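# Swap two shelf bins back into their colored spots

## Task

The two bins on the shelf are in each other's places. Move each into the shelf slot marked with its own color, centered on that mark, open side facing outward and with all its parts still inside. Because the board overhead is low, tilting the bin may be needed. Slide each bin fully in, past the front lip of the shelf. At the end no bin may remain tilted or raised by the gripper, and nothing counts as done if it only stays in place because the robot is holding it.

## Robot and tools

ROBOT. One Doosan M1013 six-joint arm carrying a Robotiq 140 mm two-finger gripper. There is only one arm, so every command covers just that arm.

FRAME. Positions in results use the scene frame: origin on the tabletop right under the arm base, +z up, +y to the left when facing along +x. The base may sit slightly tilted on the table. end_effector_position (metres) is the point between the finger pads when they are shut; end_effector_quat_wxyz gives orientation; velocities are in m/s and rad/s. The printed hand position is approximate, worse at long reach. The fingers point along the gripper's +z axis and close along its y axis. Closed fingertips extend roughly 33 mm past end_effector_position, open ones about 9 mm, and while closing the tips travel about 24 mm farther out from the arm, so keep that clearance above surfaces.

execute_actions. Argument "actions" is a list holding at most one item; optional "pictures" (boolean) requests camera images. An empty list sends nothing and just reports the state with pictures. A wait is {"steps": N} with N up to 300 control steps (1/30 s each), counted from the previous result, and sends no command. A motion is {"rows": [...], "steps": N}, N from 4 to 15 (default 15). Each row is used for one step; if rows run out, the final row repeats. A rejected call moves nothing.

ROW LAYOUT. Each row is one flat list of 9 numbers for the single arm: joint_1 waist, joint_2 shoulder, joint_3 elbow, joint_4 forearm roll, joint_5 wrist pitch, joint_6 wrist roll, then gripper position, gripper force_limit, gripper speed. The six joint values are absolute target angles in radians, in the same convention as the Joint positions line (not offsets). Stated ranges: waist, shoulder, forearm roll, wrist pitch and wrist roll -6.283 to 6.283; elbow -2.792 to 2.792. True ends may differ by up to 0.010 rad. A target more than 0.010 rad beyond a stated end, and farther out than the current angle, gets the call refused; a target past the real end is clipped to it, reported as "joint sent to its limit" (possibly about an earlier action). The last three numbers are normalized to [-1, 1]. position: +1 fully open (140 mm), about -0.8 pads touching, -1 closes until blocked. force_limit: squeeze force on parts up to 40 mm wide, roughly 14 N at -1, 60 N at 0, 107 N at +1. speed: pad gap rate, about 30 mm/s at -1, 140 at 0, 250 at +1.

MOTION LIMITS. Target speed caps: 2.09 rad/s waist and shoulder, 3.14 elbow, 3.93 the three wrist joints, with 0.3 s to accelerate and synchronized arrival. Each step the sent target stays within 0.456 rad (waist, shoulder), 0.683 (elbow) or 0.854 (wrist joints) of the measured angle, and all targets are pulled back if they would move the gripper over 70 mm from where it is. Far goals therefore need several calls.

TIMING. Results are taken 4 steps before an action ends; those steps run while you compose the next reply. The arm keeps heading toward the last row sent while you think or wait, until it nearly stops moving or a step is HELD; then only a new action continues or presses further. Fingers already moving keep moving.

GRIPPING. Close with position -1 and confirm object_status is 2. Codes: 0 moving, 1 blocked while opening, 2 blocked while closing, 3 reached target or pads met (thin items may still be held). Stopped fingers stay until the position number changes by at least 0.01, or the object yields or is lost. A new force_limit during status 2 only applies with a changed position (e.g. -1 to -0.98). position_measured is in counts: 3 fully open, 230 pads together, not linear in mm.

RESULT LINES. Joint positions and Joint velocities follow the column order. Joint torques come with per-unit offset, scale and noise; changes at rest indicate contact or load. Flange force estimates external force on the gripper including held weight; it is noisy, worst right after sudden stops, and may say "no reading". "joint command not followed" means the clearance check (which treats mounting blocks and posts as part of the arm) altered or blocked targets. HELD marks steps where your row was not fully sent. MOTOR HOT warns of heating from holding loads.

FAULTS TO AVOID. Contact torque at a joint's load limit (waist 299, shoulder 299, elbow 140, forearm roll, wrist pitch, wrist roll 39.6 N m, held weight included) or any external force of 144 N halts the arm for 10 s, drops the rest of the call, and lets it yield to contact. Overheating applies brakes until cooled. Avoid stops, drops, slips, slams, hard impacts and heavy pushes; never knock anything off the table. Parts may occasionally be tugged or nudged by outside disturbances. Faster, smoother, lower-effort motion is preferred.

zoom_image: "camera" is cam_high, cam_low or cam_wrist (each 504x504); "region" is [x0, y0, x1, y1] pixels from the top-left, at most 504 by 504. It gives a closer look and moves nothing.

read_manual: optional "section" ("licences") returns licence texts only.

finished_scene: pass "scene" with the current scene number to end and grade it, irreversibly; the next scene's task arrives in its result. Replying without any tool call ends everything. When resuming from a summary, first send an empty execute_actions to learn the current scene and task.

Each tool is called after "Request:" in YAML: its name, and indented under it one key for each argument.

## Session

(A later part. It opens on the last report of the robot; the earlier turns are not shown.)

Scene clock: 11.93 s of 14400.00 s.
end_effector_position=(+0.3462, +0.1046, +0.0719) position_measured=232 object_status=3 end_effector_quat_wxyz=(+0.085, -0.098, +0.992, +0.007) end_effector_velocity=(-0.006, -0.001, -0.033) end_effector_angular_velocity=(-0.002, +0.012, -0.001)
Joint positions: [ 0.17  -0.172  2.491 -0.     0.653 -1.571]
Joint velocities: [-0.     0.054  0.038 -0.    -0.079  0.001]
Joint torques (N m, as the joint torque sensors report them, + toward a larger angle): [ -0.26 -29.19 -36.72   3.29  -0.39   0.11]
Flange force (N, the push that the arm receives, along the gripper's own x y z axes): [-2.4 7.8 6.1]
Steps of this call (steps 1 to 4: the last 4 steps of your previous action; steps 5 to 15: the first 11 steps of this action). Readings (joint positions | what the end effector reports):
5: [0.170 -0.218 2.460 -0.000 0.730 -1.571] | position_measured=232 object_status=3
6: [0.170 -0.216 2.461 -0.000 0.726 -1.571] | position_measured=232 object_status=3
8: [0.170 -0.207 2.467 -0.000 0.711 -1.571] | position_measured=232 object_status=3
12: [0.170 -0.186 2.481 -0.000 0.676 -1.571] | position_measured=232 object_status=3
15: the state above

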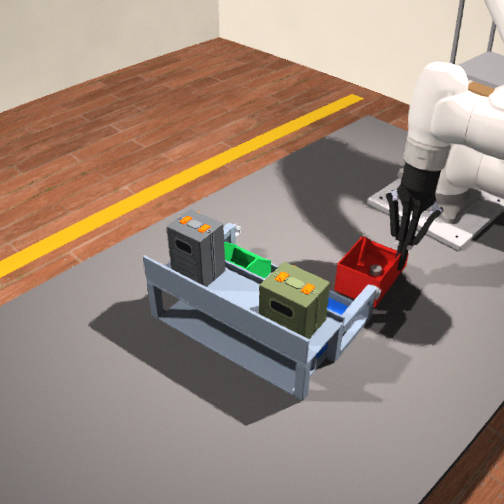

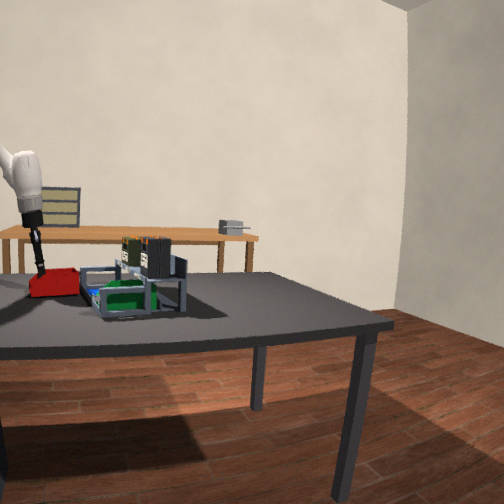

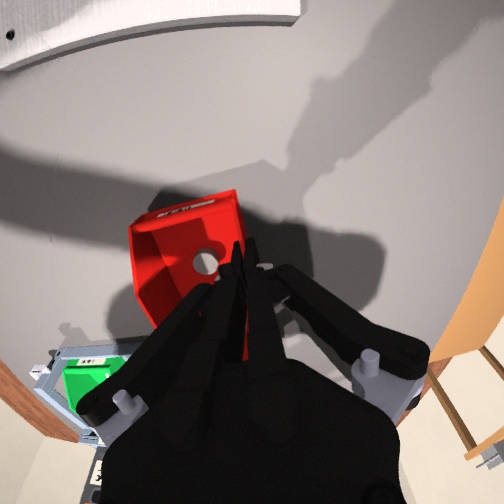

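Request:
execute_actions:
  actions:
    - {"rows":[[0.17,-0.169,2.4922,0,0.6484,-1.571,-1,0.7,-0.5],[0.17,-0.1672,2.4934,0,0.6454,-1.571,-1,0.7,-0.5],[0.17,-0.1653,2.4946,0,0.6423,-1.571,-1,0.7,-0.5],[0.17,-0.1653,2.4946,0,0.6423,-1.571,-1,0.7,-0.5],[0.17,-0.1653,2.4946,0,0.6423,-1.571,-1,0.7,-0.5],[0.17,-0.1653,2.4946,0,0.6423,-1.571,-0.45,0.7,0]]}

Request:
execute_actions:
  actions:
    - {"rows":[[0.17,-0.3,2.39,0,0.88,-1.571,-0.45,0,0]]}

Request:
execute_actions:
  actions:
    - {"rows":[[-0.2487,0.17,1.93,0,1.0416,-1.992,-0.45,0,0]]}

Request:
execute_actions:
  actions:
    - {"steps":15}

Request:
execute_actions:
  actions:
    - {"rows":[[-0.2487,0.22,1.9535,0,0.968,-1.992,-0.45,0,0]]}
  pictures: true

Scene clock: 12.70 s of 14400.00 s.
end_effector_position=(+0.3462, +0.1046, +0.0683) position_measured=198 object_status=0 end_effector_quat_wxyz=(+0.085, -0.098, +0.992, +0.007) end_effector_velocity=(+0.000, +0.000, +0.000) end_effector_angular_velocity=(+0.001, -0.000, -0.001)
Joint positions: [ 0.17  -0.165  2.495  0.     0.642 -1.571]
Joint velocities: [-0.    -0.    -0.     0.001 -0.     0.001]
Joint torques (N m, as the joint torque sensors report them, + toward a larger angle): [ -1.72 -11.52 -28.87   2.34   0.25   0.27]
Flange force (N, the push that the arm receives, along the gripper's own x y z axes): [0.7 3.5 -3.6]
Steps of this call (steps 1 to 4: the last 4 steps of your previous action; steps 5 to 12: the robot went on to your last target; steps 13 to 23: the first 11 steps of this action). Readings (joint positions | what the end effector reports):
13: [0.170 -0.171 2.491 0.000 0.651 -1.571] | position_measured=232 object_status=3
14: [0.170 -0.170 2.492 0.000 0.649 -1.571] | position_measured=232 object_status=3
16: [0.170 -0.166 2.494 0.000 0.644 -1.571] | position_measured=232 object_status=3
20: [0.170 -0.165 2.495 0.000 0.642 -1.571] | position_measured=221 object_status=0
23: the state above

Scene clock: 13.20 s of 14400.00 s.
end_effector_position=(+0.3449, +0.1046, +0.1561) position_measured=186 object_status=3 end_effector_quat_wxyz=(+0.086, -0.098, +0.991, +0.007) end_effector_velocity=(-0.000, -0.000, +0.001) end_effector_angular_velocity=(-0.001, +0.001, +0.001)
Joint positions: [ 0.17  -0.3    2.39   0.     0.88  -1.571]
Joint velocities: [-0.    -0.    -0.002 -0.     0.003 -0.001]
Joint torques (N m, as the joint torque sensors report them, + toward a larger angle): [ -2.04  -6.85 -35.17   3.03   0.05   0.18]
Flange force (N, the push that the arm receives, along the gripper's own x y z axes): [-3.8 6.3 -1.5]
Steps of this call (steps 1 to 4: the last 4 steps of your previous action; steps 5 to 15: the first 11 steps of this action). Readings (joint positions | what the end effector reports):
5: [0.170 -0.165 2.495 0.000 0.642 -1.571] | position_measured=186 object_status=0
6: [0.170 -0.169 2.492 0.000 0.650 -1.571] | position_measured=186 object_status=0
8: [0.170 -0.200 2.468 0.000 0.705 -1.571] | position_measured=186 object_status=3
12: [0.170 -0.291 2.397 0.000 0.863 -1.571] | position_measured=186 object_status=3
15: the state above

Scene clock: 13.70 s of 14400.00 s.
end_effector_position=(+0.4656, +0.0350, +0.1772) position_measured=186 object_status=3 end_effector_quat_wxyz=(+0.046, -0.099, +0.994, -0.006) end_effector_velocity=(+0.393, -0.314, +0.020) end_effector_angular_velocity=(-0.062, +0.280, -0.003)
Joint positions: [-0.027 -0.079  2.173  0.     0.956 -1.769]
Joint velocities: [-0.674  0.758 -0.737 -0.     0.258 -0.674]
Joint torques (N m, as the joint torque sensors report them, + toward a larger angle): [ -4.49 -27.96 -30.99   2.33   0.28   0.09]
Flange force (N, the push that the arm receives, along the gripper's own x y z axes): [-8.4 5.7 -1.4]
Steps of this call (steps 1 to 4: the last 4 steps of your previous action; steps 5 to 15: the first 11 steps of this action). Readings (joint positions | what the end effector reports):
5: [0.170 -0.300 2.390 0.000 0.880 -1.571] | position_measured=186 object_status=3
6: [0.166 -0.296 2.386 0.000 0.882 -1.574] | position_measured=186 object_status=3
8: [0.138 -0.265 2.354 0.000 0.893 -1.603] | position_measured=186 object_status=3
12: [0.042 -0.157 2.248 0.000 0.930 -1.700] | position_measured=186 object_status=3
15: the state above

Scene clock: 14.20 s of 14400.00 s.
end_effector_position=(+0.5804, -0.0949, +0.1661) position_measured=186 object_status=3 end_effector_quat_wxyz=(+0.000, -0.100, +0.995, -0.002) end_effector_velocity=(+0.002, -0.000, +0.001) end_effector_angular_velocity=(-0.000, -0.002, +0.001)
Joint positions: [-0.249  0.17   1.93   0.     1.042 -1.992]
Joint velocities: [ 0.     0.    -0.002  0.     0.    -0.001]
Joint torques (N m, as the joint torque sensors report them, + toward a larger angle): [ -1.88 -48.77 -31.84   2.83   0.86   0.17]
Flange force (N, the push that the arm receives, along the gripper's own x y z axes): [-2.4 1.3 -5.5]
Kept back: nothing.
Steps of this call (steps 1 to 4: the last 4 steps of your previous action; steps 5 to 15: the robot went on to your last target). Readings (joint positions | what the end effector reports):
1: [-0.050 -0.054 2.148 0.000 0.965 -1.792] | position_measured=186 object_status=3
2: [-0.072 -0.028 2.123 0.000 0.974 -1.815] | position_measured=186 object_status=3
4: [-0.117 0.022 2.075 0.000 0.991 -1.859] | position_measured=186 object_status=3
8: [-0.204 0.119 1.979 0.000 1.024 -1.947] | position_measured=186 object_status=3
15: the state above

Scene clock: 14.57 s of 14400.00 s.
end_effector_position=(+0.5887, -0.0969, +0.1254) position_measured=186 object_status=3 end_effector_quat_wxyz=(+0.000, -0.100, +0.995, -0.002) end_effector_velocity=(+0.001, -0.000, +0.000) end_effector_angular_velocity=(-0.000, -0.001, -0.000)
Joint positions: [-0.249  0.22   1.954 -0.     0.968 -1.992]
Joint velocities: [ 0.     0.    -0.001  0.    -0.001  0.   ]
Joint torques (N m, as the joint torque sensors report them, + toward a larger angle): [ -0.58 -52.22 -30.57   3.     0.89   0.03]
Flange force (N, the push that the arm receives, along the gripper's own x y z axes): [-1.0 -0.3 -3.6]
Steps of this call (steps 1 to 11: the first 11 steps of this action). Readings (joint positions | what the end effector reports):
1: [-0.249 0.170 1.930 0.000 1.042 -1.992] | position_measured=186 object_status=3
2: [-0.249 0.174 1.931 0.000 1.036 -1.992] | position_measured=186 object_status=3
4: [-0.249 0.201 1.945 0.000 0.995 -1.992] | position_measured=186 object_status=3
8: [-0.249 0.220 1.954 -0.000 0.968 -1.992] | position_measured=186 object_status=3
11: the state above

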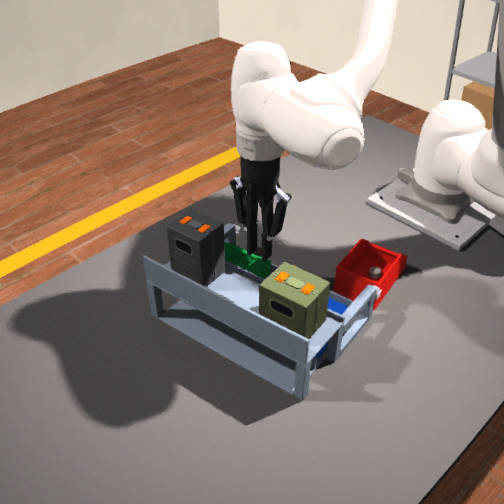

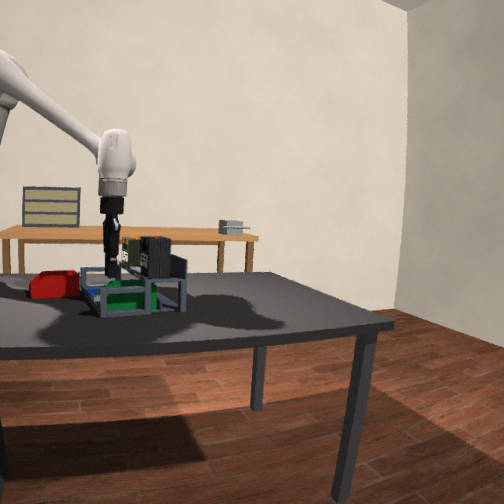

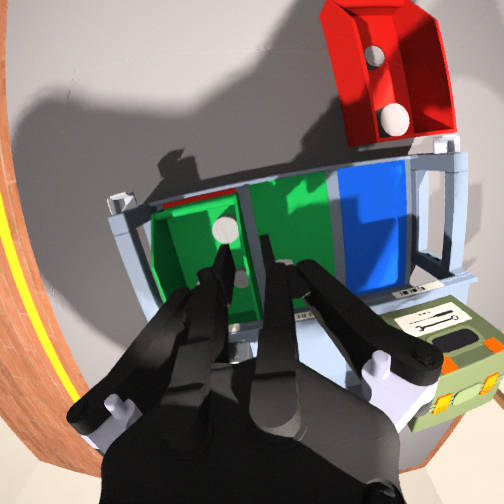

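Request:
execute_actions:
  actions:
    - {"rows":[[-0.253,0.227,1.957,0,0.9576,-1.996,-0.45,0,-0.5],[-0.254,0.233,1.9613,0,0.9473,-1.997,-0.45,0,-0.5],[-0.254,0.239,1.9659,0,0.9367,-1.997,-0.45,0,-0.5],[-0.254,0.245,1.9704,0,0.9262,-1.997,-0.45,0,-0.5],[-0.254,0.251,1.9749,0,0.9157,-1.997,-0.45,0,-0.5],[-0.254,0.257,1.9794,0,0.9052,-1.997,-0.45,0,-0.5],[-0.254,0.263,1.9839,0,0.8947,-1.997,-0.45,0,-0.5],[-0.254,0.269,1.9884,0,0.8842,-1.997,-0.45,0,-0.5],[-0.254,0.275,1.9927,0,0.874,-1.997,-0.45,0,-0.5],[-0.254,0.275,1.9927,0,0.874,-1.997,-0.45,0,-0.5],[-0.254,0.275,1.9927,0,0.874,-1.997,-0.45,0,-0.5],[-0.254,0.275,1.9927,0,0.874,-1.997,-0.73,0,-0.5]]}

Request:
execute_actions:
  actions:
    - {"steps":14}
  pictures: true

Scene clock: 15.27 s of 14400.00 s.
end_effector_position=(+0.5893, -0.1003, +0.0763) position_measured=186 object_status=3 end_effector_quat_wxyz=(+0.000, -0.100, +0.995, -0.002) end_effector_velocity=(-0.008, -0.000, -0.064) end_effector_angular_velocity=(+0.001, +0.018, +0.000)
Joint positions: [-0.254  0.274  1.992  0.     0.876 -1.997]
Joint velocities: [-0.001  0.07   0.051 -0.003 -0.104  0.   ]
Joint torques (N m, as the joint torque sensors report them, + toward a larger angle): [ -0.94 -80.35 -39.01   3.67   0.76  -0.12]
Flange force (N, the push that the arm receives, along the gripper's own x y z axes): [-2.4 4.5 -2.2]
Steps of this call (steps 1 to 4: the last 4 steps of your previous action; steps 5 to 10: the robot went on to your last target; steps 11 to 21: the first 11 steps of this action). Readings (joint positions | what the end effector reports):
11: [-0.249 0.220 1.954 -0.000 0.968 -1.992] | position_measured=186 object_status=3
12: [-0.250 0.222 1.954 0.000 0.963 -1.994] | position_measured=186 object_status=3
14: [-0.253 0.234 1.962 0.000 0.945 -1.997] | position_measured=186 object_status=3
18: [-0.254 0.258 1.980 0.000 0.904 -1.997] | position_measured=186 object_status=3
21: the state above

Scene clock: 15.73 s of 14400.00 s.
end_effector_position=(+0.5894, -0.1004, +0.0753) position_measured=221 object_status=0 end_effector_quat_wxyz=(+0.000, -0.100, +0.995, -0.002) end_effector_velocity=(-0.000, +0.000, -0.000) end_effector_angular_velocity=(+0.001, +0.000, +0.000)
Joint positions: [-0.254  0.275  1.993  0.     0.874 -1.997]
Joint velocities: [ 0.     0.     0.001  0.001 -0.    -0.   ]
Joint torques (N m, as the joint torque sensors report them, + toward a larger angle): [ -2.87 -57.79 -28.82   2.94   0.57  -0.22]
Flange force (N, the push that the arm receives, along the gripper's own x y z axes): [-4.6 3.3 -3.6]
Kept back: nothing.
Steps of this call (steps 1 to 4: the last 4 steps of your previous action; steps 5 to 14: the robot went on to your last target). Readings (joint positions | what the end effector reports):
1: [-0.254 0.275 1.993 0.000 0.875 -1.997] | position_measured=186 object_status=0
2: [-0.254 0.275 1.993 0.000 0.874 -1.997] | position_measured=188 object_status=0
4: [-0.254 0.275 1.993 0.000 0.874 -1.997] | position_measured=197 object_status=0
8: [-0.254 0.275 1.993 0.000 0.874 -1.997] | position_measured=216 object_status=0
14: the state above

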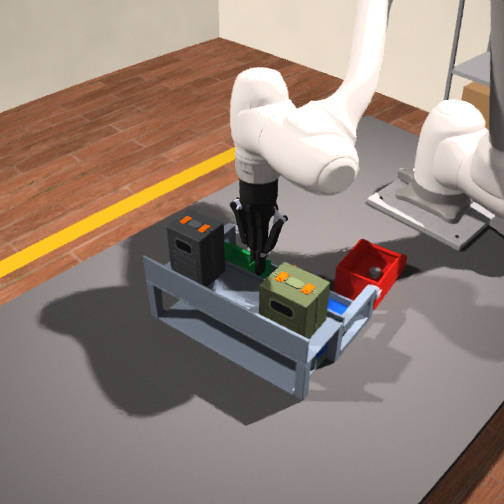

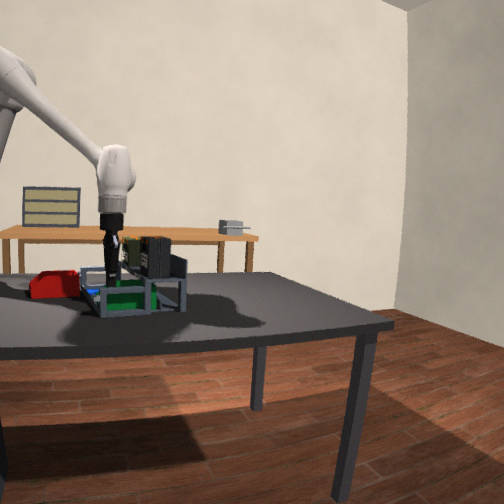

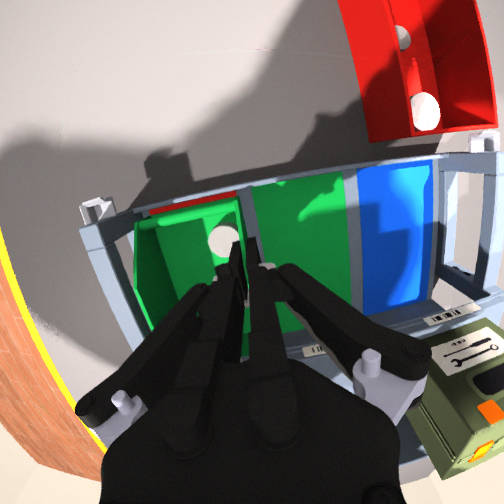

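Request:
execute_actions:
  actions:
    - {"rows":[[-0.2487,0.2734,1.9948,0,0.8734,-1.992,-0.73,0,-0.5],[-0.2405,0.2712,1.9979,0,0.8726,-1.984,-0.73,0,-0.5],[-0.2323,0.2689,2.001,0,0.8717,-1.9755,-0.73,0,-0.5],[-0.224,0.2667,2.0041,0,0.8709,-1.967,-0.73,0,-0.5],[-0.2158,0.2644,2.0072,0,0.87,-1.959,-0.73,0,-0.5],[-0.2076,0.2622,2.0103,0,0.8692,-1.951,-0.73,0,-0.5],[-0.1994,0.2599,2.0133,0,0.8684,-1.9425,-0.73,0,-0.5],[-0.1912,0.2577,2.0164,0,0.8675,-1.934,-0.73,0,-0.5],[-0.1829,0.2554,2.0195,0,0.8667,-1.926,-0.73,0,-0.5],[-0.1747,0.2532,2.0226,0,0.8658,-1.918,-0.73,0,-0.5],[-0.1665,0.2509,2.0257,0,0.865,-1.9095,-0.73,0,-0.5],[-0.1571,0.2491,2.0281,0,0.8644,-1.9,-0.73,0,-0.5],[-0.1478,0.2474,2.0305,0,0.8637,-1.891,-0.73,0,-0.5],[-0.1384,0.2456,2.0329,0,0.8631,-1.8815,-0.73,0,-0.5],[-0.129,0.2438,2.0353,0,0.8625,-1.872,-0.73,0,-0.5]]}

Request:
execute_actions:
  actions:
    - {"rows":[[-0.1197,0.2421,2.0377,0,0.8619,-1.863,-0.73,0,-0.5],[-0.1103,0.2403,2.0401,0,0.8612,-1.853,-0.73,0,-0.5],[-0.1009,0.2385,2.0425,0,0.8606,-1.844,-0.73,0,-0.5],[-0.0915,0.2367,2.0449,0,0.86,-1.835,-0.73,0,-0.5],[-0.0822,0.235,2.0473,0,0.8593,-1.825,-0.73,0,-0.5],[-0.0728,0.2332,2.0497,0,0.8587,-1.816,-0.73,0,-0.5],[-0.0632,0.2321,2.0512,0,0.8583,-1.806,-0.73,0,-0.5],[-0.0537,0.231,2.0526,0,0.858,-1.797,-0.73,0,-0.5],[-0.0441,0.2299,2.054,0,0.8577,-1.787,-0.73,0,-0.5],[-0.0345,0.2288,2.0555,0,0.8573,-1.7775,-0.73,0,-0.5],[-0.025,0.2277,2.057,0,0.8569,-1.768,-0.73,0,-0.5],[-0.0154,0.2266,2.0584,0,0.8566,-1.758,-0.73,0,-0.5],[-0.0059,0.2255,2.0599,0,0.8562,-1.749,-0.73,0,-0.5],[0.0037,0.2244,2.0613,0,0.8559,-1.739,-0.73,0,-0.5]]}

Request:
execute_actions:
  actions:
    - {"steps":8}
  pictures: true

Scene clock: 16.43 s of 14400.00 s.
end_effector_position=(+0.5809, -0.0560, +0.0752) position_measured=221 object_status=3 end_effector_quat_wxyz=(+0.000, -0.100, +0.995, -0.002) end_effector_velocity=(-0.033, +0.149, +0.000) end_effector_angular_velocity=(-0.000, -0.003, +0.004)
Joint positions: [-0.183  0.255  2.02  -0.     0.867 -1.926]
Joint velocities: [ 0.244 -0.067  0.091  0.    -0.026  0.239]
Joint torques (N m, as the joint torque sensors report them, + toward a larger angle): [ -3.48 -57.86 -29.38   3.31   0.93  -0.35]
Flange force (N, the push that the arm receives, along the gripper's own x y z axes): [-5.7 4.4 -0.2]
Steps of this call (steps 1 to 10: the robot went on to your last target; steps 11 to 21: the first 11 steps of this action). Readings (joint positions | what the end effector reports):
11: [-0.254 0.275 1.993 0.000 0.874 -1.997] | position_measured=221 object_status=3
12: [-0.252 0.275 1.994 -0.000 0.874 -1.996] | position_measured=221 object_status=3
14: [-0.240 0.271 1.998 -0.000 0.872 -1.983] | position_measured=221 object_status=3
18: [-0.208 0.262 2.010 -0.000 0.869 -1.951] | position_measured=221 object_status=3
21: the state above

Scene clock: 16.93 s of 14400.00 s.
end_effector_position=(+0.5646, +0.0248, +0.0749) position_measured=221 object_status=3 end_effector_quat_wxyz=(+0.000, -0.100, +0.995, -0.002) end_effector_velocity=(-0.030, +0.160, -0.000) end_effector_angular_velocity=(-0.000, -0.002, -0.000)
Joint positions: [-0.045  0.23   2.054 -0.     0.858 -1.788]
Joint velocities: [ 0.283 -0.033  0.043 -0.    -0.011  0.283]
Joint torques (N m, as the joint torque sensors report them, + toward a larger angle): [ -1.05 -52.98 -27.87   3.59   1.01  -0.11]
Flange force (N, the push that the arm receives, along the gripper's own x y z axes): [-3.3 1.2 -3.4]
Steps of this call (steps 1 to 4: the last 4 steps of your previous action; steps 5 to 15: the first 11 steps of this action). Readings (joint positions | what the end effector reports):
5: [-0.139 0.246 2.033 -0.000 0.863 -1.882] | position_measured=221 object_status=3
6: [-0.130 0.244 2.035 -0.000 0.863 -1.873] | position_measured=221 object_status=3
8: [-0.111 0.240 2.040 -0.000 0.861 -1.854] | position_measured=221 object_status=3
12: [-0.073 0.234 2.049 -0.000 0.859 -1.816] | position_measured=221 object_status=3
15: the state above

Scene clock: 17.20 s of 14400.00 s.
end_effector_position=(+0.5587, +0.0520, +0.0749) position_measured=221 object_status=3 end_effector_quat_wxyz=(+0.000, -0.099, +0.995, -0.002) end_effector_velocity=(+0.000, +0.000, -0.000) end_effector_angular_velocity=(+0.000, +0.000, -0.004)
Joint positions: [ 0.004  0.224  2.061  0.     0.856 -1.739]
Joint velocities: [-0.     0.    -0.     0.     0.     0.003]
Joint torques (N m, as the joint torque sensors report them, + toward a larger angle): [ -0.49 -52.62 -28.3    3.03   0.78   0.35]
Flange force (N, the push that the arm receives, along the gripper's own x y z axes): [-3.3 -0.9 -2.7]
Kept back: nothing.
Steps of this call (steps 1 to 4: the last 4 steps of your previous action; steps 5 to 8: the robot went on to your last target). Readings (joint positions | what the end effector reports):
1: [-0.035 0.229 2.055 -0.000 0.857 -1.778] | position_measured=221 object_status=3
2: [-0.026 0.228 2.057 -0.000 0.857 -1.769] | position_measured=221 object_status=3
4: [-0.007 0.226 2.060 -0.000 0.856 -1.750] | position_measured=221 object_status=3
8: the state above

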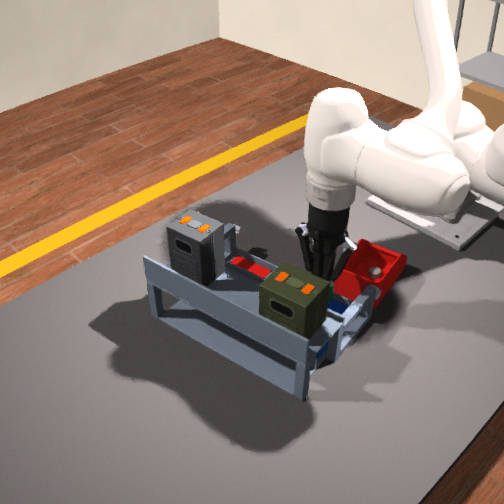

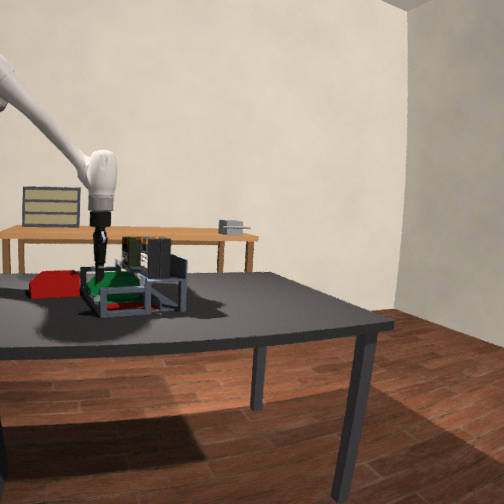

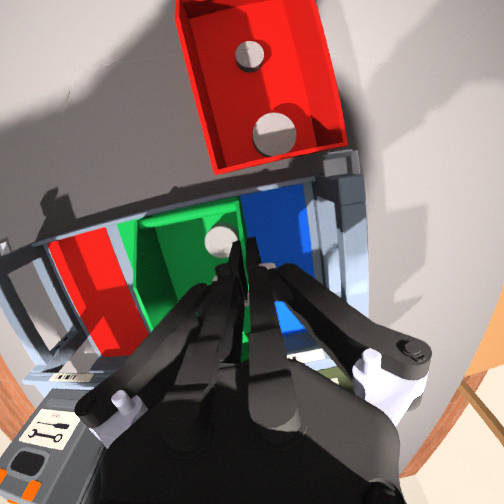

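Request:
execute_actions:
  actions:
    - {"rows":[[0.0037,0.2244,2.0613,0,0.8559,-1.739,-0.45,0,0],[0.0037,0.2244,2.0613,0,0.8559,-1.739,-0.45,0,0],[0.0037,0.2244,2.0613,0,0.8559,-1.739,-0.45,0,0],[0.0037,0.16,2.011,0,0.97,-1.739,-0.45,0,0]],"steps":15}

Request:
execute_actions:
  actions:
    - {"rows":[[0.17,-0.3,2.36,0,0.91,-1.571,-0.45,0,0]],"steps":15}

Request:
execute_actions:
  actions:
    - {"rows":[[0.17,-0.3,2.39,0,0.88,-1.571,-0.45,0,0]],"steps":15}

Request:
execute_actions:
  actions:
    - {"rows":[[0.17,-0.2183,2.4596,0,0.7303,-1.571,-0.45,0,0]],"steps":15}
  pictures: true

Scene clock: 18.20 s of 14400.00 s.
end_effector_position=(+0.5589, +0.0522, +0.1334) position_measured=186 object_status=0 end_effector_quat_wxyz=(+0.001, -0.099, +0.995, -0.002) end_effector_velocity=(-0.003, -0.000, -0.001) end_effector_angular_velocity=(-0.000, +0.008, +0.000)
Joint positions: [ 0.004  0.16   2.011  0.     0.97  -1.739]
Joint velocities: [-0.     0.     0.001  0.     0.007 -0.   ]
Joint torques (N m, as the joint torque sensors report them, + toward a larger angle): [ -1.16 -52.09 -33.22   3.03   0.25  -0.42]
Flange force (N, the push that the arm receives, along the gripper's own x y z axes): [-5.4 2.3 -1.9]
Steps of this call (steps 1 to 19: the robot went on to your last target; steps 20 to 30: the first 11 steps of this action). Readings (joint positions | what the end effector reports):
20: [0.004 0.224 2.061 0.000 0.856 -1.739] | position_measured=221 object_status=0
21: [0.004 0.224 2.061 0.000 0.856 -1.739] | position_measured=218 object_status=0
23: [0.004 0.224 2.061 0.000 0.856 -1.739] | position_measured=203 object_status=0
27: [0.004 0.173 2.021 0.000 0.946 -1.739] | position_measured=186 object_status=0
30: the state above

Scene clock: 18.70 s of 14400.00 s.
end_effector_position=(+0.4438, +0.0906, +0.1686) position_measured=186 object_status=3 end_effector_quat_wxyz=(+0.048, -0.099, +0.994, -0.001) end_effector_velocity=(-0.439, +0.105, +0.066) end_effector_angular_velocity=(+0.078, -0.356, +0.001)
Joint positions: [ 0.097 -0.097  2.206  0.     0.937 -1.645]
Joint velocities: [ 0.35  -0.969  0.732 -0.    -0.125  0.352]
Joint torques (N m, as the joint torque sensors report them, + toward a larger angle): [ -3.15 -24.15 -30.94   3.22   0.55   0.08]
Flange force (N, the push that the arm receives, along the gripper's own x y z axes): [-0.2 5.2 -4.1]
Steps of this call (steps 1 to 4: the last 4 steps of your previous action; steps 5 to 15: the first 11 steps of this action). Readings (joint positions | what the end effector reports):
5: [0.004 0.160 2.011 0.000 0.970 -1.739] | position_measured=186 object_status=3
6: [0.005 0.156 2.014 0.000 0.970 -1.737] | position_measured=186 object_status=3
8: [0.016 0.125 2.038 0.000 0.965 -1.726] | position_measured=186 object_status=3
12: [0.062 -0.000 2.133 0.000 0.949 -1.680] | position_measured=186 object_status=3
15: the state above

Scene clock: 19.20 s of 14400.00 s.
end_effector_position=(+0.3451, +0.1046, +0.1563) position_measured=186 object_status=3 end_effector_quat_wxyz=(+0.086, -0.098, +0.991, +0.007) end_effector_velocity=(-0.001, -0.000, -0.001) end_effector_angular_velocity=(-0.000, +0.001, -0.000)
Joint positions: [ 0.17  -0.3    2.39  -0.     0.88  -1.571]
Joint velocities: [ 0.     0.     0.001  0.    -0.     0.   ]
Joint torques (N m, as the joint torque sensors report them, + toward a larger angle): [ -2.32  -3.26 -34.39   3.03   0.33  -0.09]
Flange force (N, the push that the arm receives, along the gripper's own x y z axes): [1.5 7.1 -4.7]
Steps of this call (steps 1 to 4: the last 4 steps of your previous action; steps 5 to 15: the first 11 steps of this action). Readings (joint positions | what the end effector reports):
5: [0.154 -0.257 2.327 -0.000 0.916 -1.587] | position_measured=186 object_status=3
6: [0.162 -0.278 2.349 0.000 0.911 -1.579] | position_measured=186 object_status=3
8: [0.170 -0.299 2.385 -0.000 0.885 -1.572] | position_measured=186 object_status=3
12: [0.170 -0.300 2.390 -0.000 0.880 -1.571] | position_measured=186 object_status=3
15: the state above

Scene clock: 19.70 s of 14400.00 s.
end_effector_position=(+0.3462, +0.1047, +0.0992) position_measured=186 object_status=3 end_effector_quat_wxyz=(+0.085, -0.098, +0.992, +0.007) end_effector_velocity=(+0.001, +0.000, +0.000) end_effector_angular_velocity=(+0.000, -0.001, -0.000)
Joint positions: [ 0.17  -0.218  2.459  0.     0.73  -1.571]
Joint velocities: [ 0.     0.001 -0.001  0.    -0.001  0.   ]
Joint torques (N m, as the joint torque sensors report them, + toward a larger angle): [ -2.03  -8.22 -30.78   2.78   0.67  -0.15]
Flange force (N, the push that the arm receives, along the gripper's own x y z axes): [-0.4 6.4 -4.7]
Steps of this call (steps 1 to 4: the last 4 steps of your previous action; steps 5 to 15: the first 11 steps of this action). Readings (joint positions | what the end effector reports):
5: [0.170 -0.300 2.390 -0.000 0.880 -1.571] | position_measured=186 object_status=3
6: [0.170 -0.296 2.393 0.000 0.872 -1.571] | position_measured=186 object_status=3
8: [0.170 -0.266 2.419 0.000 0.816 -1.571] | position_measured=186 object_status=3
12: [0.170 -0.218 2.459 0.000 0.731 -1.571] | position_measured=186 object_status=3
15: the state above

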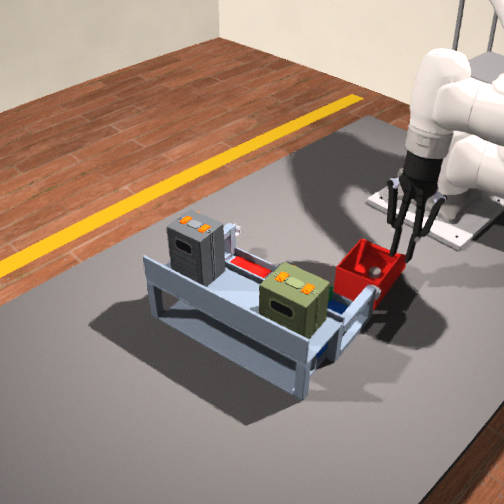

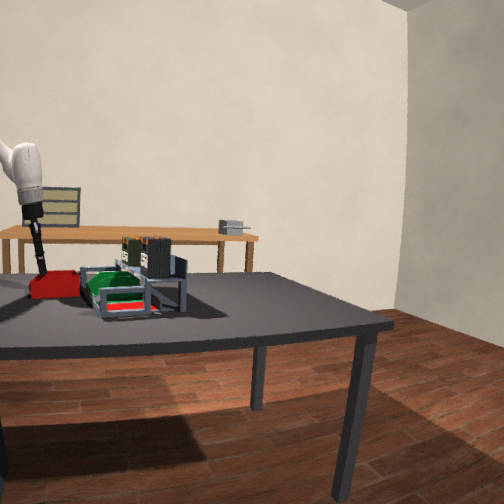

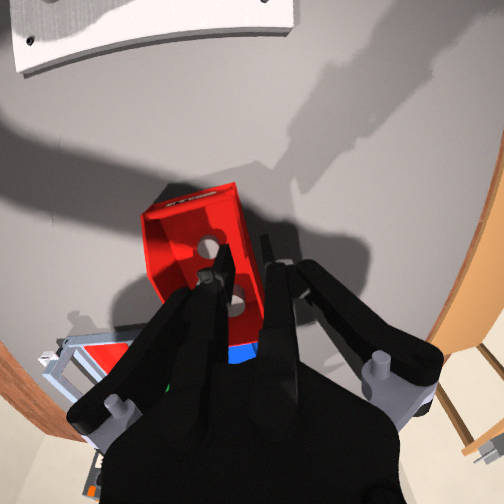

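Request:
execute_actions:
  actions:
    - {"rows":[[0.17,-0.20,2.4717,0,0.70,-1.571,-0.6,0.7,0],[0.17,-0.19,2.4783,0,0.6833,-1.571,-0.6,0.7,0],[0.17,-0.18,2.485,0,0.6667,-1.571,-0.6,0.7,0],[0.17,-0.17,2.4915,0,0.65,-1.571,-0.6,0.7,0],[0.17,-0.166,2.494,0,0.6435,-1.571,-0.6,0.7,0],[0.17,-0.163,2.4962,0,0.6385,-1.571,-0.6,0.7,0]],"steps":13}

Request:
execute_actions:
  actions:
    - {"rows":[[0.17,-0.163,2.4962,0,0.6385,-1.571,-1,0.7,-0.3]],"steps":15}

Request:
execute_actions:
  actions:
    - {"rows":[[0.17,-0.18,2.485,0,0.6667,-1.571,-1,0.7,-0.3],[0.17,-0.2,2.4717,0,0.70,-1.571,-1,0.7,-0.3],[0.17,-0.2183,2.4596,0,0.7303,-1.571,-1,0.7,-0.3],[0.17,-0.23,2.43,0,0.79,-1.571,-1,0.7,-0.3],[0.17,-0.23,2.4,0,0.85,-1.571,-1,0.7,-0.3],[0.17,-0.22,2.35,0,0.95,-1.571,-1,0.7,-0.3],[0.17,-0.2,2.3,0,1.0416,-1.571,-1,0.7,-0.3]],"steps":15}

Request:
execute_actions:
  actions:
    - {"rows":[[0.1,-0.18,2.28,0,1.04,-1.64,-1,0.7,-0.3],[0.05,-0.16,2.26,0,1.04,-1.69,-1,0.7,-0.3],[0,-0.14,2.24,0,1.04,-1.74,-1,0.7,-0.3],[-0.05,-0.12,2.22,0,1.04,-1.79,-1,0.7,-0.3],[-0.1,-0.09,2.19,0,1.04,-1.84,-1,0.7,-0.3],[-0.15,-0.06,2.16,0,1.04,-1.89,-1,0.7,-0.3],[-0.2,-0.03,2.13,0,1.04,-1.94,-1,0.7,-0.3],[-0.25,0.01,2.09,0,1.04,-1.99,-1,0.7,-0.3],[-0.307,0.0825,2.023,0,1.0361,-2.05,-1,0.7,-0.3]],"steps":15}

Request:
execute_actions:
  actions:
    - {"steps":15}
  pictures: true

Scene clock: 20.47 s of 14400.00 s.
end_effector_position=(+0.3461, +0.1045, +0.0671) position_measured=205 object_status=0 end_effector_quat_wxyz=(+0.085, -0.098, +0.992, +0.007) end_effector_velocity=(+0.003, +0.001, -0.001) end_effector_angular_velocity=(+0.001, -0.008, +0.001)
Joint positions: [ 0.17  -0.163  2.496 -0.     0.639 -1.571]
Joint velocities: [ 0.     0.004  0.001 -0.    -0.013 -0.   ]
Joint torques (N m, as the joint torque sensors report them, + toward a larger angle): [ -0.27 -19.52 -28.38   2.54  -0.36   0.09]
Flange force (N, the push that the arm receives, along the gripper's own x y z axes): [-8.7 2.6 0.9]
Steps of this call (steps 1 to 4: the last 4 steps of your previous action; steps 5 to 14: the robot went on to your last target; steps 15 to 23: the first 9 steps of this action). Readings (joint positions | what the end effector reports):
15: [0.170 -0.218 2.460 0.000 0.730 -1.571] | position_measured=186 object_status=0
16: [0.170 -0.215 2.462 0.000 0.724 -1.571] | position_measured=189 object_status=0
18: [0.170 -0.193 2.477 -0.000 0.688 -1.571] | position_measured=203 object_status=0
22: [0.170 -0.164 2.496 -0.000 0.640 -1.571] | position_measured=205 object_status=0
23: the state above

Scene clock: 20.97 s of 14400.00 s.
end_effector_position=(+0.3461, +0.1045, +0.0670) position_measured=232 object_status=0 end_effector_quat_wxyz=(+0.085, -0.098, +0.992, +0.007) end_effector_velocity=(+0.000, +0.000, +0.000) end_effector_angular_velocity=(+0.000, -0.001, +0.000)
Joint positions: [ 0.17  -0.163  2.496 -0.     0.638 -1.571]
Joint velocities: [-0.    -0.    -0.001  0.     0.    -0.   ]
Joint torques (N m, as the joint torque sensors report them, + toward a larger angle): [ -2.95  -4.96 -21.77   2.46  -0.5    0.33]
Flange force (N, the push that the arm receives, along the gripper's own x y z axes): [-0.2 7.1 -26.4]
Steps of this call (steps 1 to 4: the last 4 steps of your previous action; steps 5 to 15: the first 11 steps of this action). Readings (joint positions | what the end effector reports):
5: [0.170 -0.163 2.496 -0.000 0.639 -1.571] | position_measured=205 object_status=0
6: [0.170 -0.163 2.496 -0.000 0.639 -1.571] | position_measured=207 object_status=0
8: [0.170 -0.163 2.496 -0.000 0.638 -1.571] | position_measured=219 object_status=0
12: [0.170 -0.163 2.496 -0.000 0.638 -1.571] | position_measured=232 object_status=0
15: the state above

Scene clock: 21.47 s of 14400.00 s.
end_effector_position=(+0.3462, +0.1049, +0.1579) position_measured=232 object_status=3 end_effector_quat_wxyz=(+0.013, -0.099, +0.995, -0.000) end_effector_velocity=(-0.015, -0.003, +0.116) end_effector_angular_velocity=(-0.131, +0.657, -0.002)
Joint positions: [ 0.17  -0.21   2.316  0.     1.01  -1.571]
Joint velocities: [-0.     0.255 -0.439 -0.     0.853 -0.   ]
Joint torques (N m, as the joint torque sensors report them, + toward a larger angle): [ -1.88  -1.42 -17.69   1.42   0.42   0.06]
Flange force (N, the push that the arm receives, along the gripper's own x y z axes): [-8.5 2.5 2.4]
Steps of this call (steps 1 to 4: the last 4 steps of your previous action; steps 5 to 15: the first 11 steps of this action). Readings (joint positions | what the end effector reports):
5: [0.170 -0.163 2.496 -0.000 0.639 -1.571] | position_measured=232 object_status=3
6: [0.170 -0.166 2.494 -0.000 0.645 -1.571] | position_measured=232 object_status=3
8: [0.170 -0.192 2.476 -0.000 0.689 -1.571] | position_measured=232 object_status=3
12: [0.170 -0.225 2.390 -0.000 0.868 -1.571] | position_measured=232 object_status=3
15: the state above

Scene clock: 21.97 s of 14400.00 s.
end_effector_position=(+0.4310, +0.0160, +0.1721) position_measured=232 object_status=3 end_effector_quat_wxyz=(+0.001, -0.098, +0.995, -0.002) end_effector_velocity=(+0.356, -0.352, +0.022) end_effector_angular_velocity=(-0.001, +0.009, +0.005)
Joint positions: [-0.071 -0.085  2.186  0.     1.04  -1.812]
Joint velocities: [-0.781  0.57  -0.551 -0.001 -0.01  -0.786]
Joint torques (N m, as the joint torque sensors report them, + toward a larger angle): [ -1.44 -26.98 -33.91   2.48   0.79   0.14]
Flange force (N, the push that the arm receives, along the gripper's own x y z axes): [-1.9 1.9 1.9]
Steps of this call (steps 1 to 4: the last 4 steps of your previous action; steps 5 to 15: the first 11 steps of this action). Readings (joint positions | what the end effector reports):
5: [0.170 -0.200 2.300 0.000 1.041 -1.571] | position_measured=232 object_status=3
6: [0.166 -0.199 2.299 0.000 1.041 -1.574] | position_measured=232 object_status=3
8: [0.136 -0.190 2.290 0.000 1.041 -1.605] | position_measured=232 object_status=3
12: [0.012 -0.138 2.238 0.000 1.040 -1.728] | position_measured=232 object_status=3
15: the state above

Scene clock: 22.47 s of 14400.00 s.
end_effector_position=(+0.5207, -0.1133, +0.1704) position_measured=232 object_status=3 end_effector_quat_wxyz=(+0.000, -0.099, +0.995, -0.002) end_effector_velocity=(+0.001, -0.000, +0.001) end_effector_angular_velocity=(-0.000, -0.001, -0.000)
Joint positions: [-0.307  0.082  2.023  0.     1.036 -2.05 ]
Joint velocities: [-0.     0.    -0.002 -0.     0.     0.   ]
Joint torques (N m, as the joint torque sensors report them, + toward a larger angle): [ -4.02 -43.98 -35.66   3.14   0.27   0.41]
Flange force (N, the push that the arm receives, along the gripper's own x y z axes): [-2.8 5.8 0.0]
Kept back: nothing.
Steps of this call (steps 1 to 4: the last 4 steps of your previous action; steps 5 to 15: the robot went on to your last target). Readings (joint positions | what the end effector reports):
1: [-0.098 -0.066 2.167 0.000 1.040 -1.838] | position_measured=232 object_status=3
2: [-0.124 -0.047 2.149 0.000 1.039 -1.865] | position_measured=232 object_status=3
4: [-0.175 -0.011 2.114 0.000 1.038 -1.917] | position_measured=232 object_status=3
8: [-0.274 0.059 2.046 0.000 1.037 -2.016] | position_measured=232 object_status=3
15: the state above

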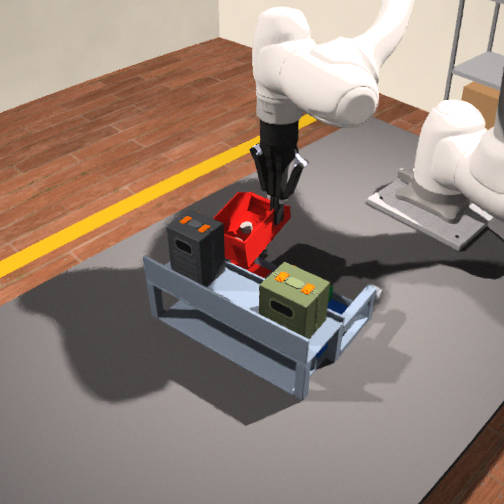

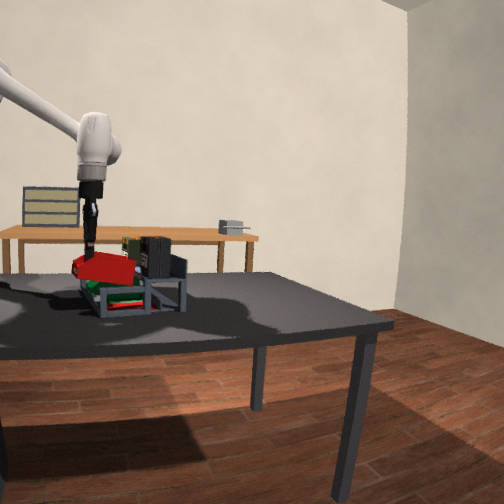

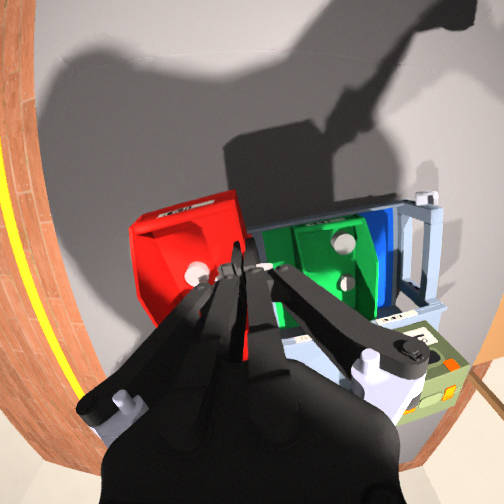

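Request:
execute_actions:
  actions:
    - {"rows":[[-0.307,0.092,2.032,0,1.017,-2.05,-1,0.7,-0.3],[-0.307,0.102,2.042,0,0.998,-2.05,-1,0.7,-0.3],[-0.307,0.112,2.051,0,0.978,-2.05,-1,0.7,-0.3],[-0.307,0.122,2.060,0,0.959,-2.05,-1,0.7,-0.3],[-0.307,0.132,2.070,0,0.94,-2.05,-1,0.7,-0.3],[-0.307,0.142,2.079,0,0.921,-2.05,-1,0.7,-0.3],[-0.307,0.1518,2.0884,0,0.9014,-2.05,-1,0.7,-0.3]],"steps":15}
  pictures: true

Request:
zoom_image:
  camera: "cam_low"
  region: [50,220,210,330]

Scene clock: 23.00 s of 14400.00 s.
end_effector_position=(+0.5209, -0.1135, +0.1034) position_measured=232 object_status=3 end_effector_quat_wxyz=(+0.000, -0.100, +0.995, -0.002) end_effector_velocity=(+0.006, -0.002, +0.001) end_effector_angular_velocity=(-0.005, -0.017, -0.000)
Joint positions: [-0.307  0.152  2.088 -0.     0.902 -2.05 ]
Joint velocities: [-0.    -0.001 -0.     0.    -0.017  0.   ]
Joint torques (N m, as the joint torque sensors report them, + toward a larger angle): [  0.8  -50.38 -31.68   3.07   0.33  -0.24]
Flange force (N, the push that the arm receives, along the gripper's own x y z axes): [0.4 -0.1 -6.3]
Steps of this call (steps 1 to 5: the robot went on to your last target; steps 6 to 16: the first 11 steps of this action). Readings (joint positions | what the end effector reports):
6: [-0.307 0.083 2.023 0.000 1.036 -2.050] | position_measured=232 object_status=3
7: [-0.307 0.085 2.025 0.000 1.029 -2.050] | position_measured=232 object_status=3
9: [-0.307 0.102 2.042 0.000 0.998 -2.050] | position_measured=232 object_status=3
13: [-0.307 0.141 2.078 -0.000 0.923 -2.050] | position_measured=232 object_status=3
16: the state above

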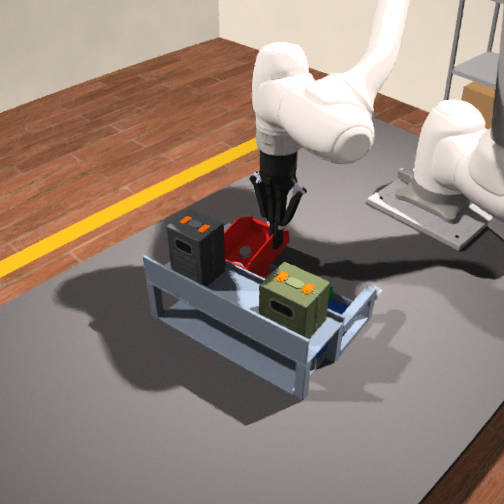

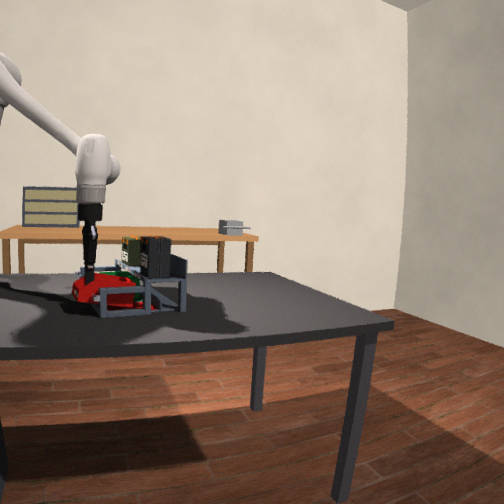

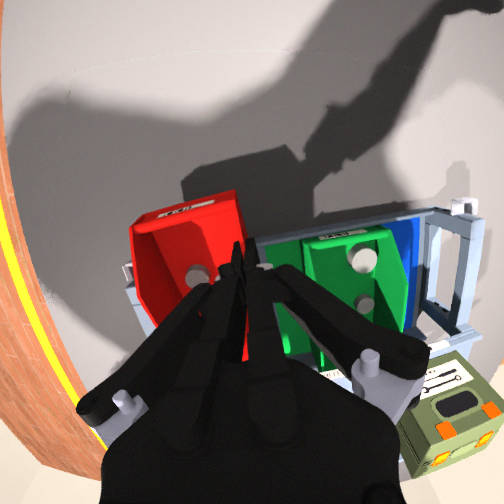

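Region (50, 220, 210, 330) of cam_low's 504x504 image, scaled by 3.150, with more detail than that image has; it fills the top 346 rows of this view, and the rest is white.

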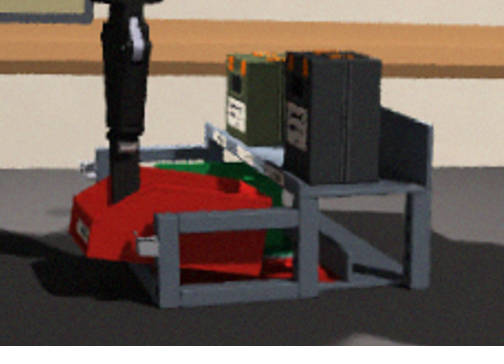

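Request:
execute_actions:
  actions:
    - {"rows":[[-0.3033,0.161,2.083,0,0.8976,-2.046,-1,0.7,-0.3],[-0.2997,0.170,2.0775,0,0.8941,-2.043,-1,0.7,-0.3],[-0.296,0.178,2.071,0,0.8926,-2.039,-1,0.7,-0.3],[-0.2924,0.185,2.0645,0,0.892,-2.035,-1,0.7,-0.3],[-0.2887,0.192,2.0575,0,0.892,-2.032,-1,0.7,-0.3],[-0.285,0.199,2.0505,0,0.892,-2.028,-1,0.7,-0.3],[-0.2814,0.206,2.0435,0,0.892,-2.024,-1,0.7,-0.3],[-0.2777,0.213,2.036,0,0.8926,-2.021,-1,0.7,-0.3],[-0.274,0.2195,2.029,0,0.893,-2.017,-1,0.7,-0.3],[-0.2704,0.226,2.0219,0,0.8937,-2.0134,-1,0.7,-0.3]],"steps":15}
  pictures: true

Request:
zoom_image:
  camera: "cam_low"
  region: [50,220,210,330]

Scene clock: 23.57 s of 14400.00 s.
end_effector_position=(+0.5621, -0.1056, +0.0921) position_measured=232 object_status=3 end_effector_quat_wxyz=(+0.000, -0.100, +0.995, -0.002) end_effector_velocity=(+0.122, +0.028, -0.017) end_effector_angular_velocity=(-0.000, +0.001, -0.001)
Joint positions: [-0.274  0.22   2.028 -0.     0.893 -2.017]
Joint velocities: [ 0.1    0.18  -0.197 -0.     0.018  0.102]
Joint torques (N m, as the joint torque sensors report them, + toward a larger angle): [ -0.72 -46.22 -29.49   3.14  -0.76  -0.48]
Flange force (N, the push that the arm receives, along the gripper's own x y z axes): [7.4 4.6 -14.6]
Steps of this call (steps 1 to 4: the last 4 steps of your previous action; steps 5 to 6: the robot went on to your last target; steps 7 to 17: the first 11 steps of this action). Readings (joint positions | what the end effector reports):
7: [-0.307 0.152 2.088 -0.000 0.901 -2.050] | position_measured=232 object_status=3
8: [-0.306 0.155 2.087 -0.000 0.900 -2.050] | position_measured=232 object_status=3
10: [-0.300 0.170 2.077 -0.000 0.895 -2.043] | position_measured=232 object_status=3
14: [-0.285 0.200 2.050 -0.000 0.892 -2.028] | position_measured=232 object_status=3
17: the state above

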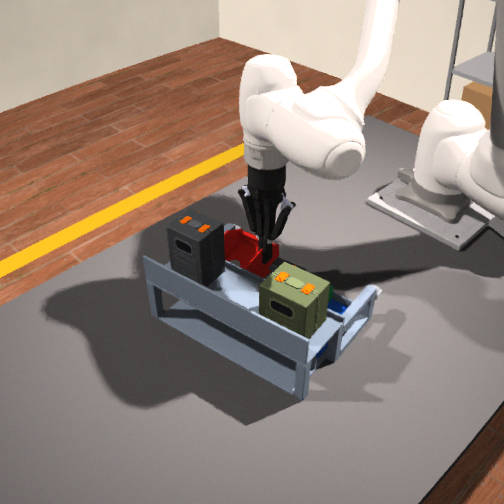

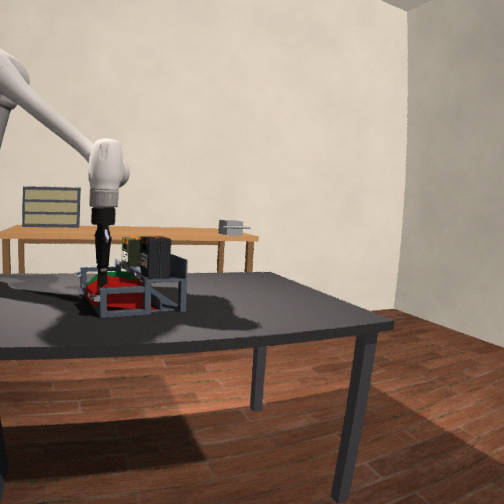

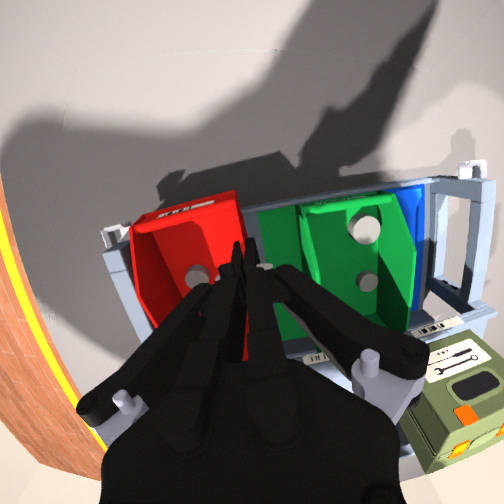

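Region (50, 220, 210, 330) of cam_low's 504x504 image, scaled by 3.150, with more detail than that image has; it fills the top 346 rows of this view, and the rest is white.

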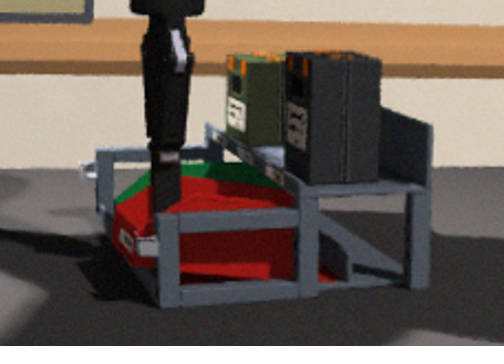

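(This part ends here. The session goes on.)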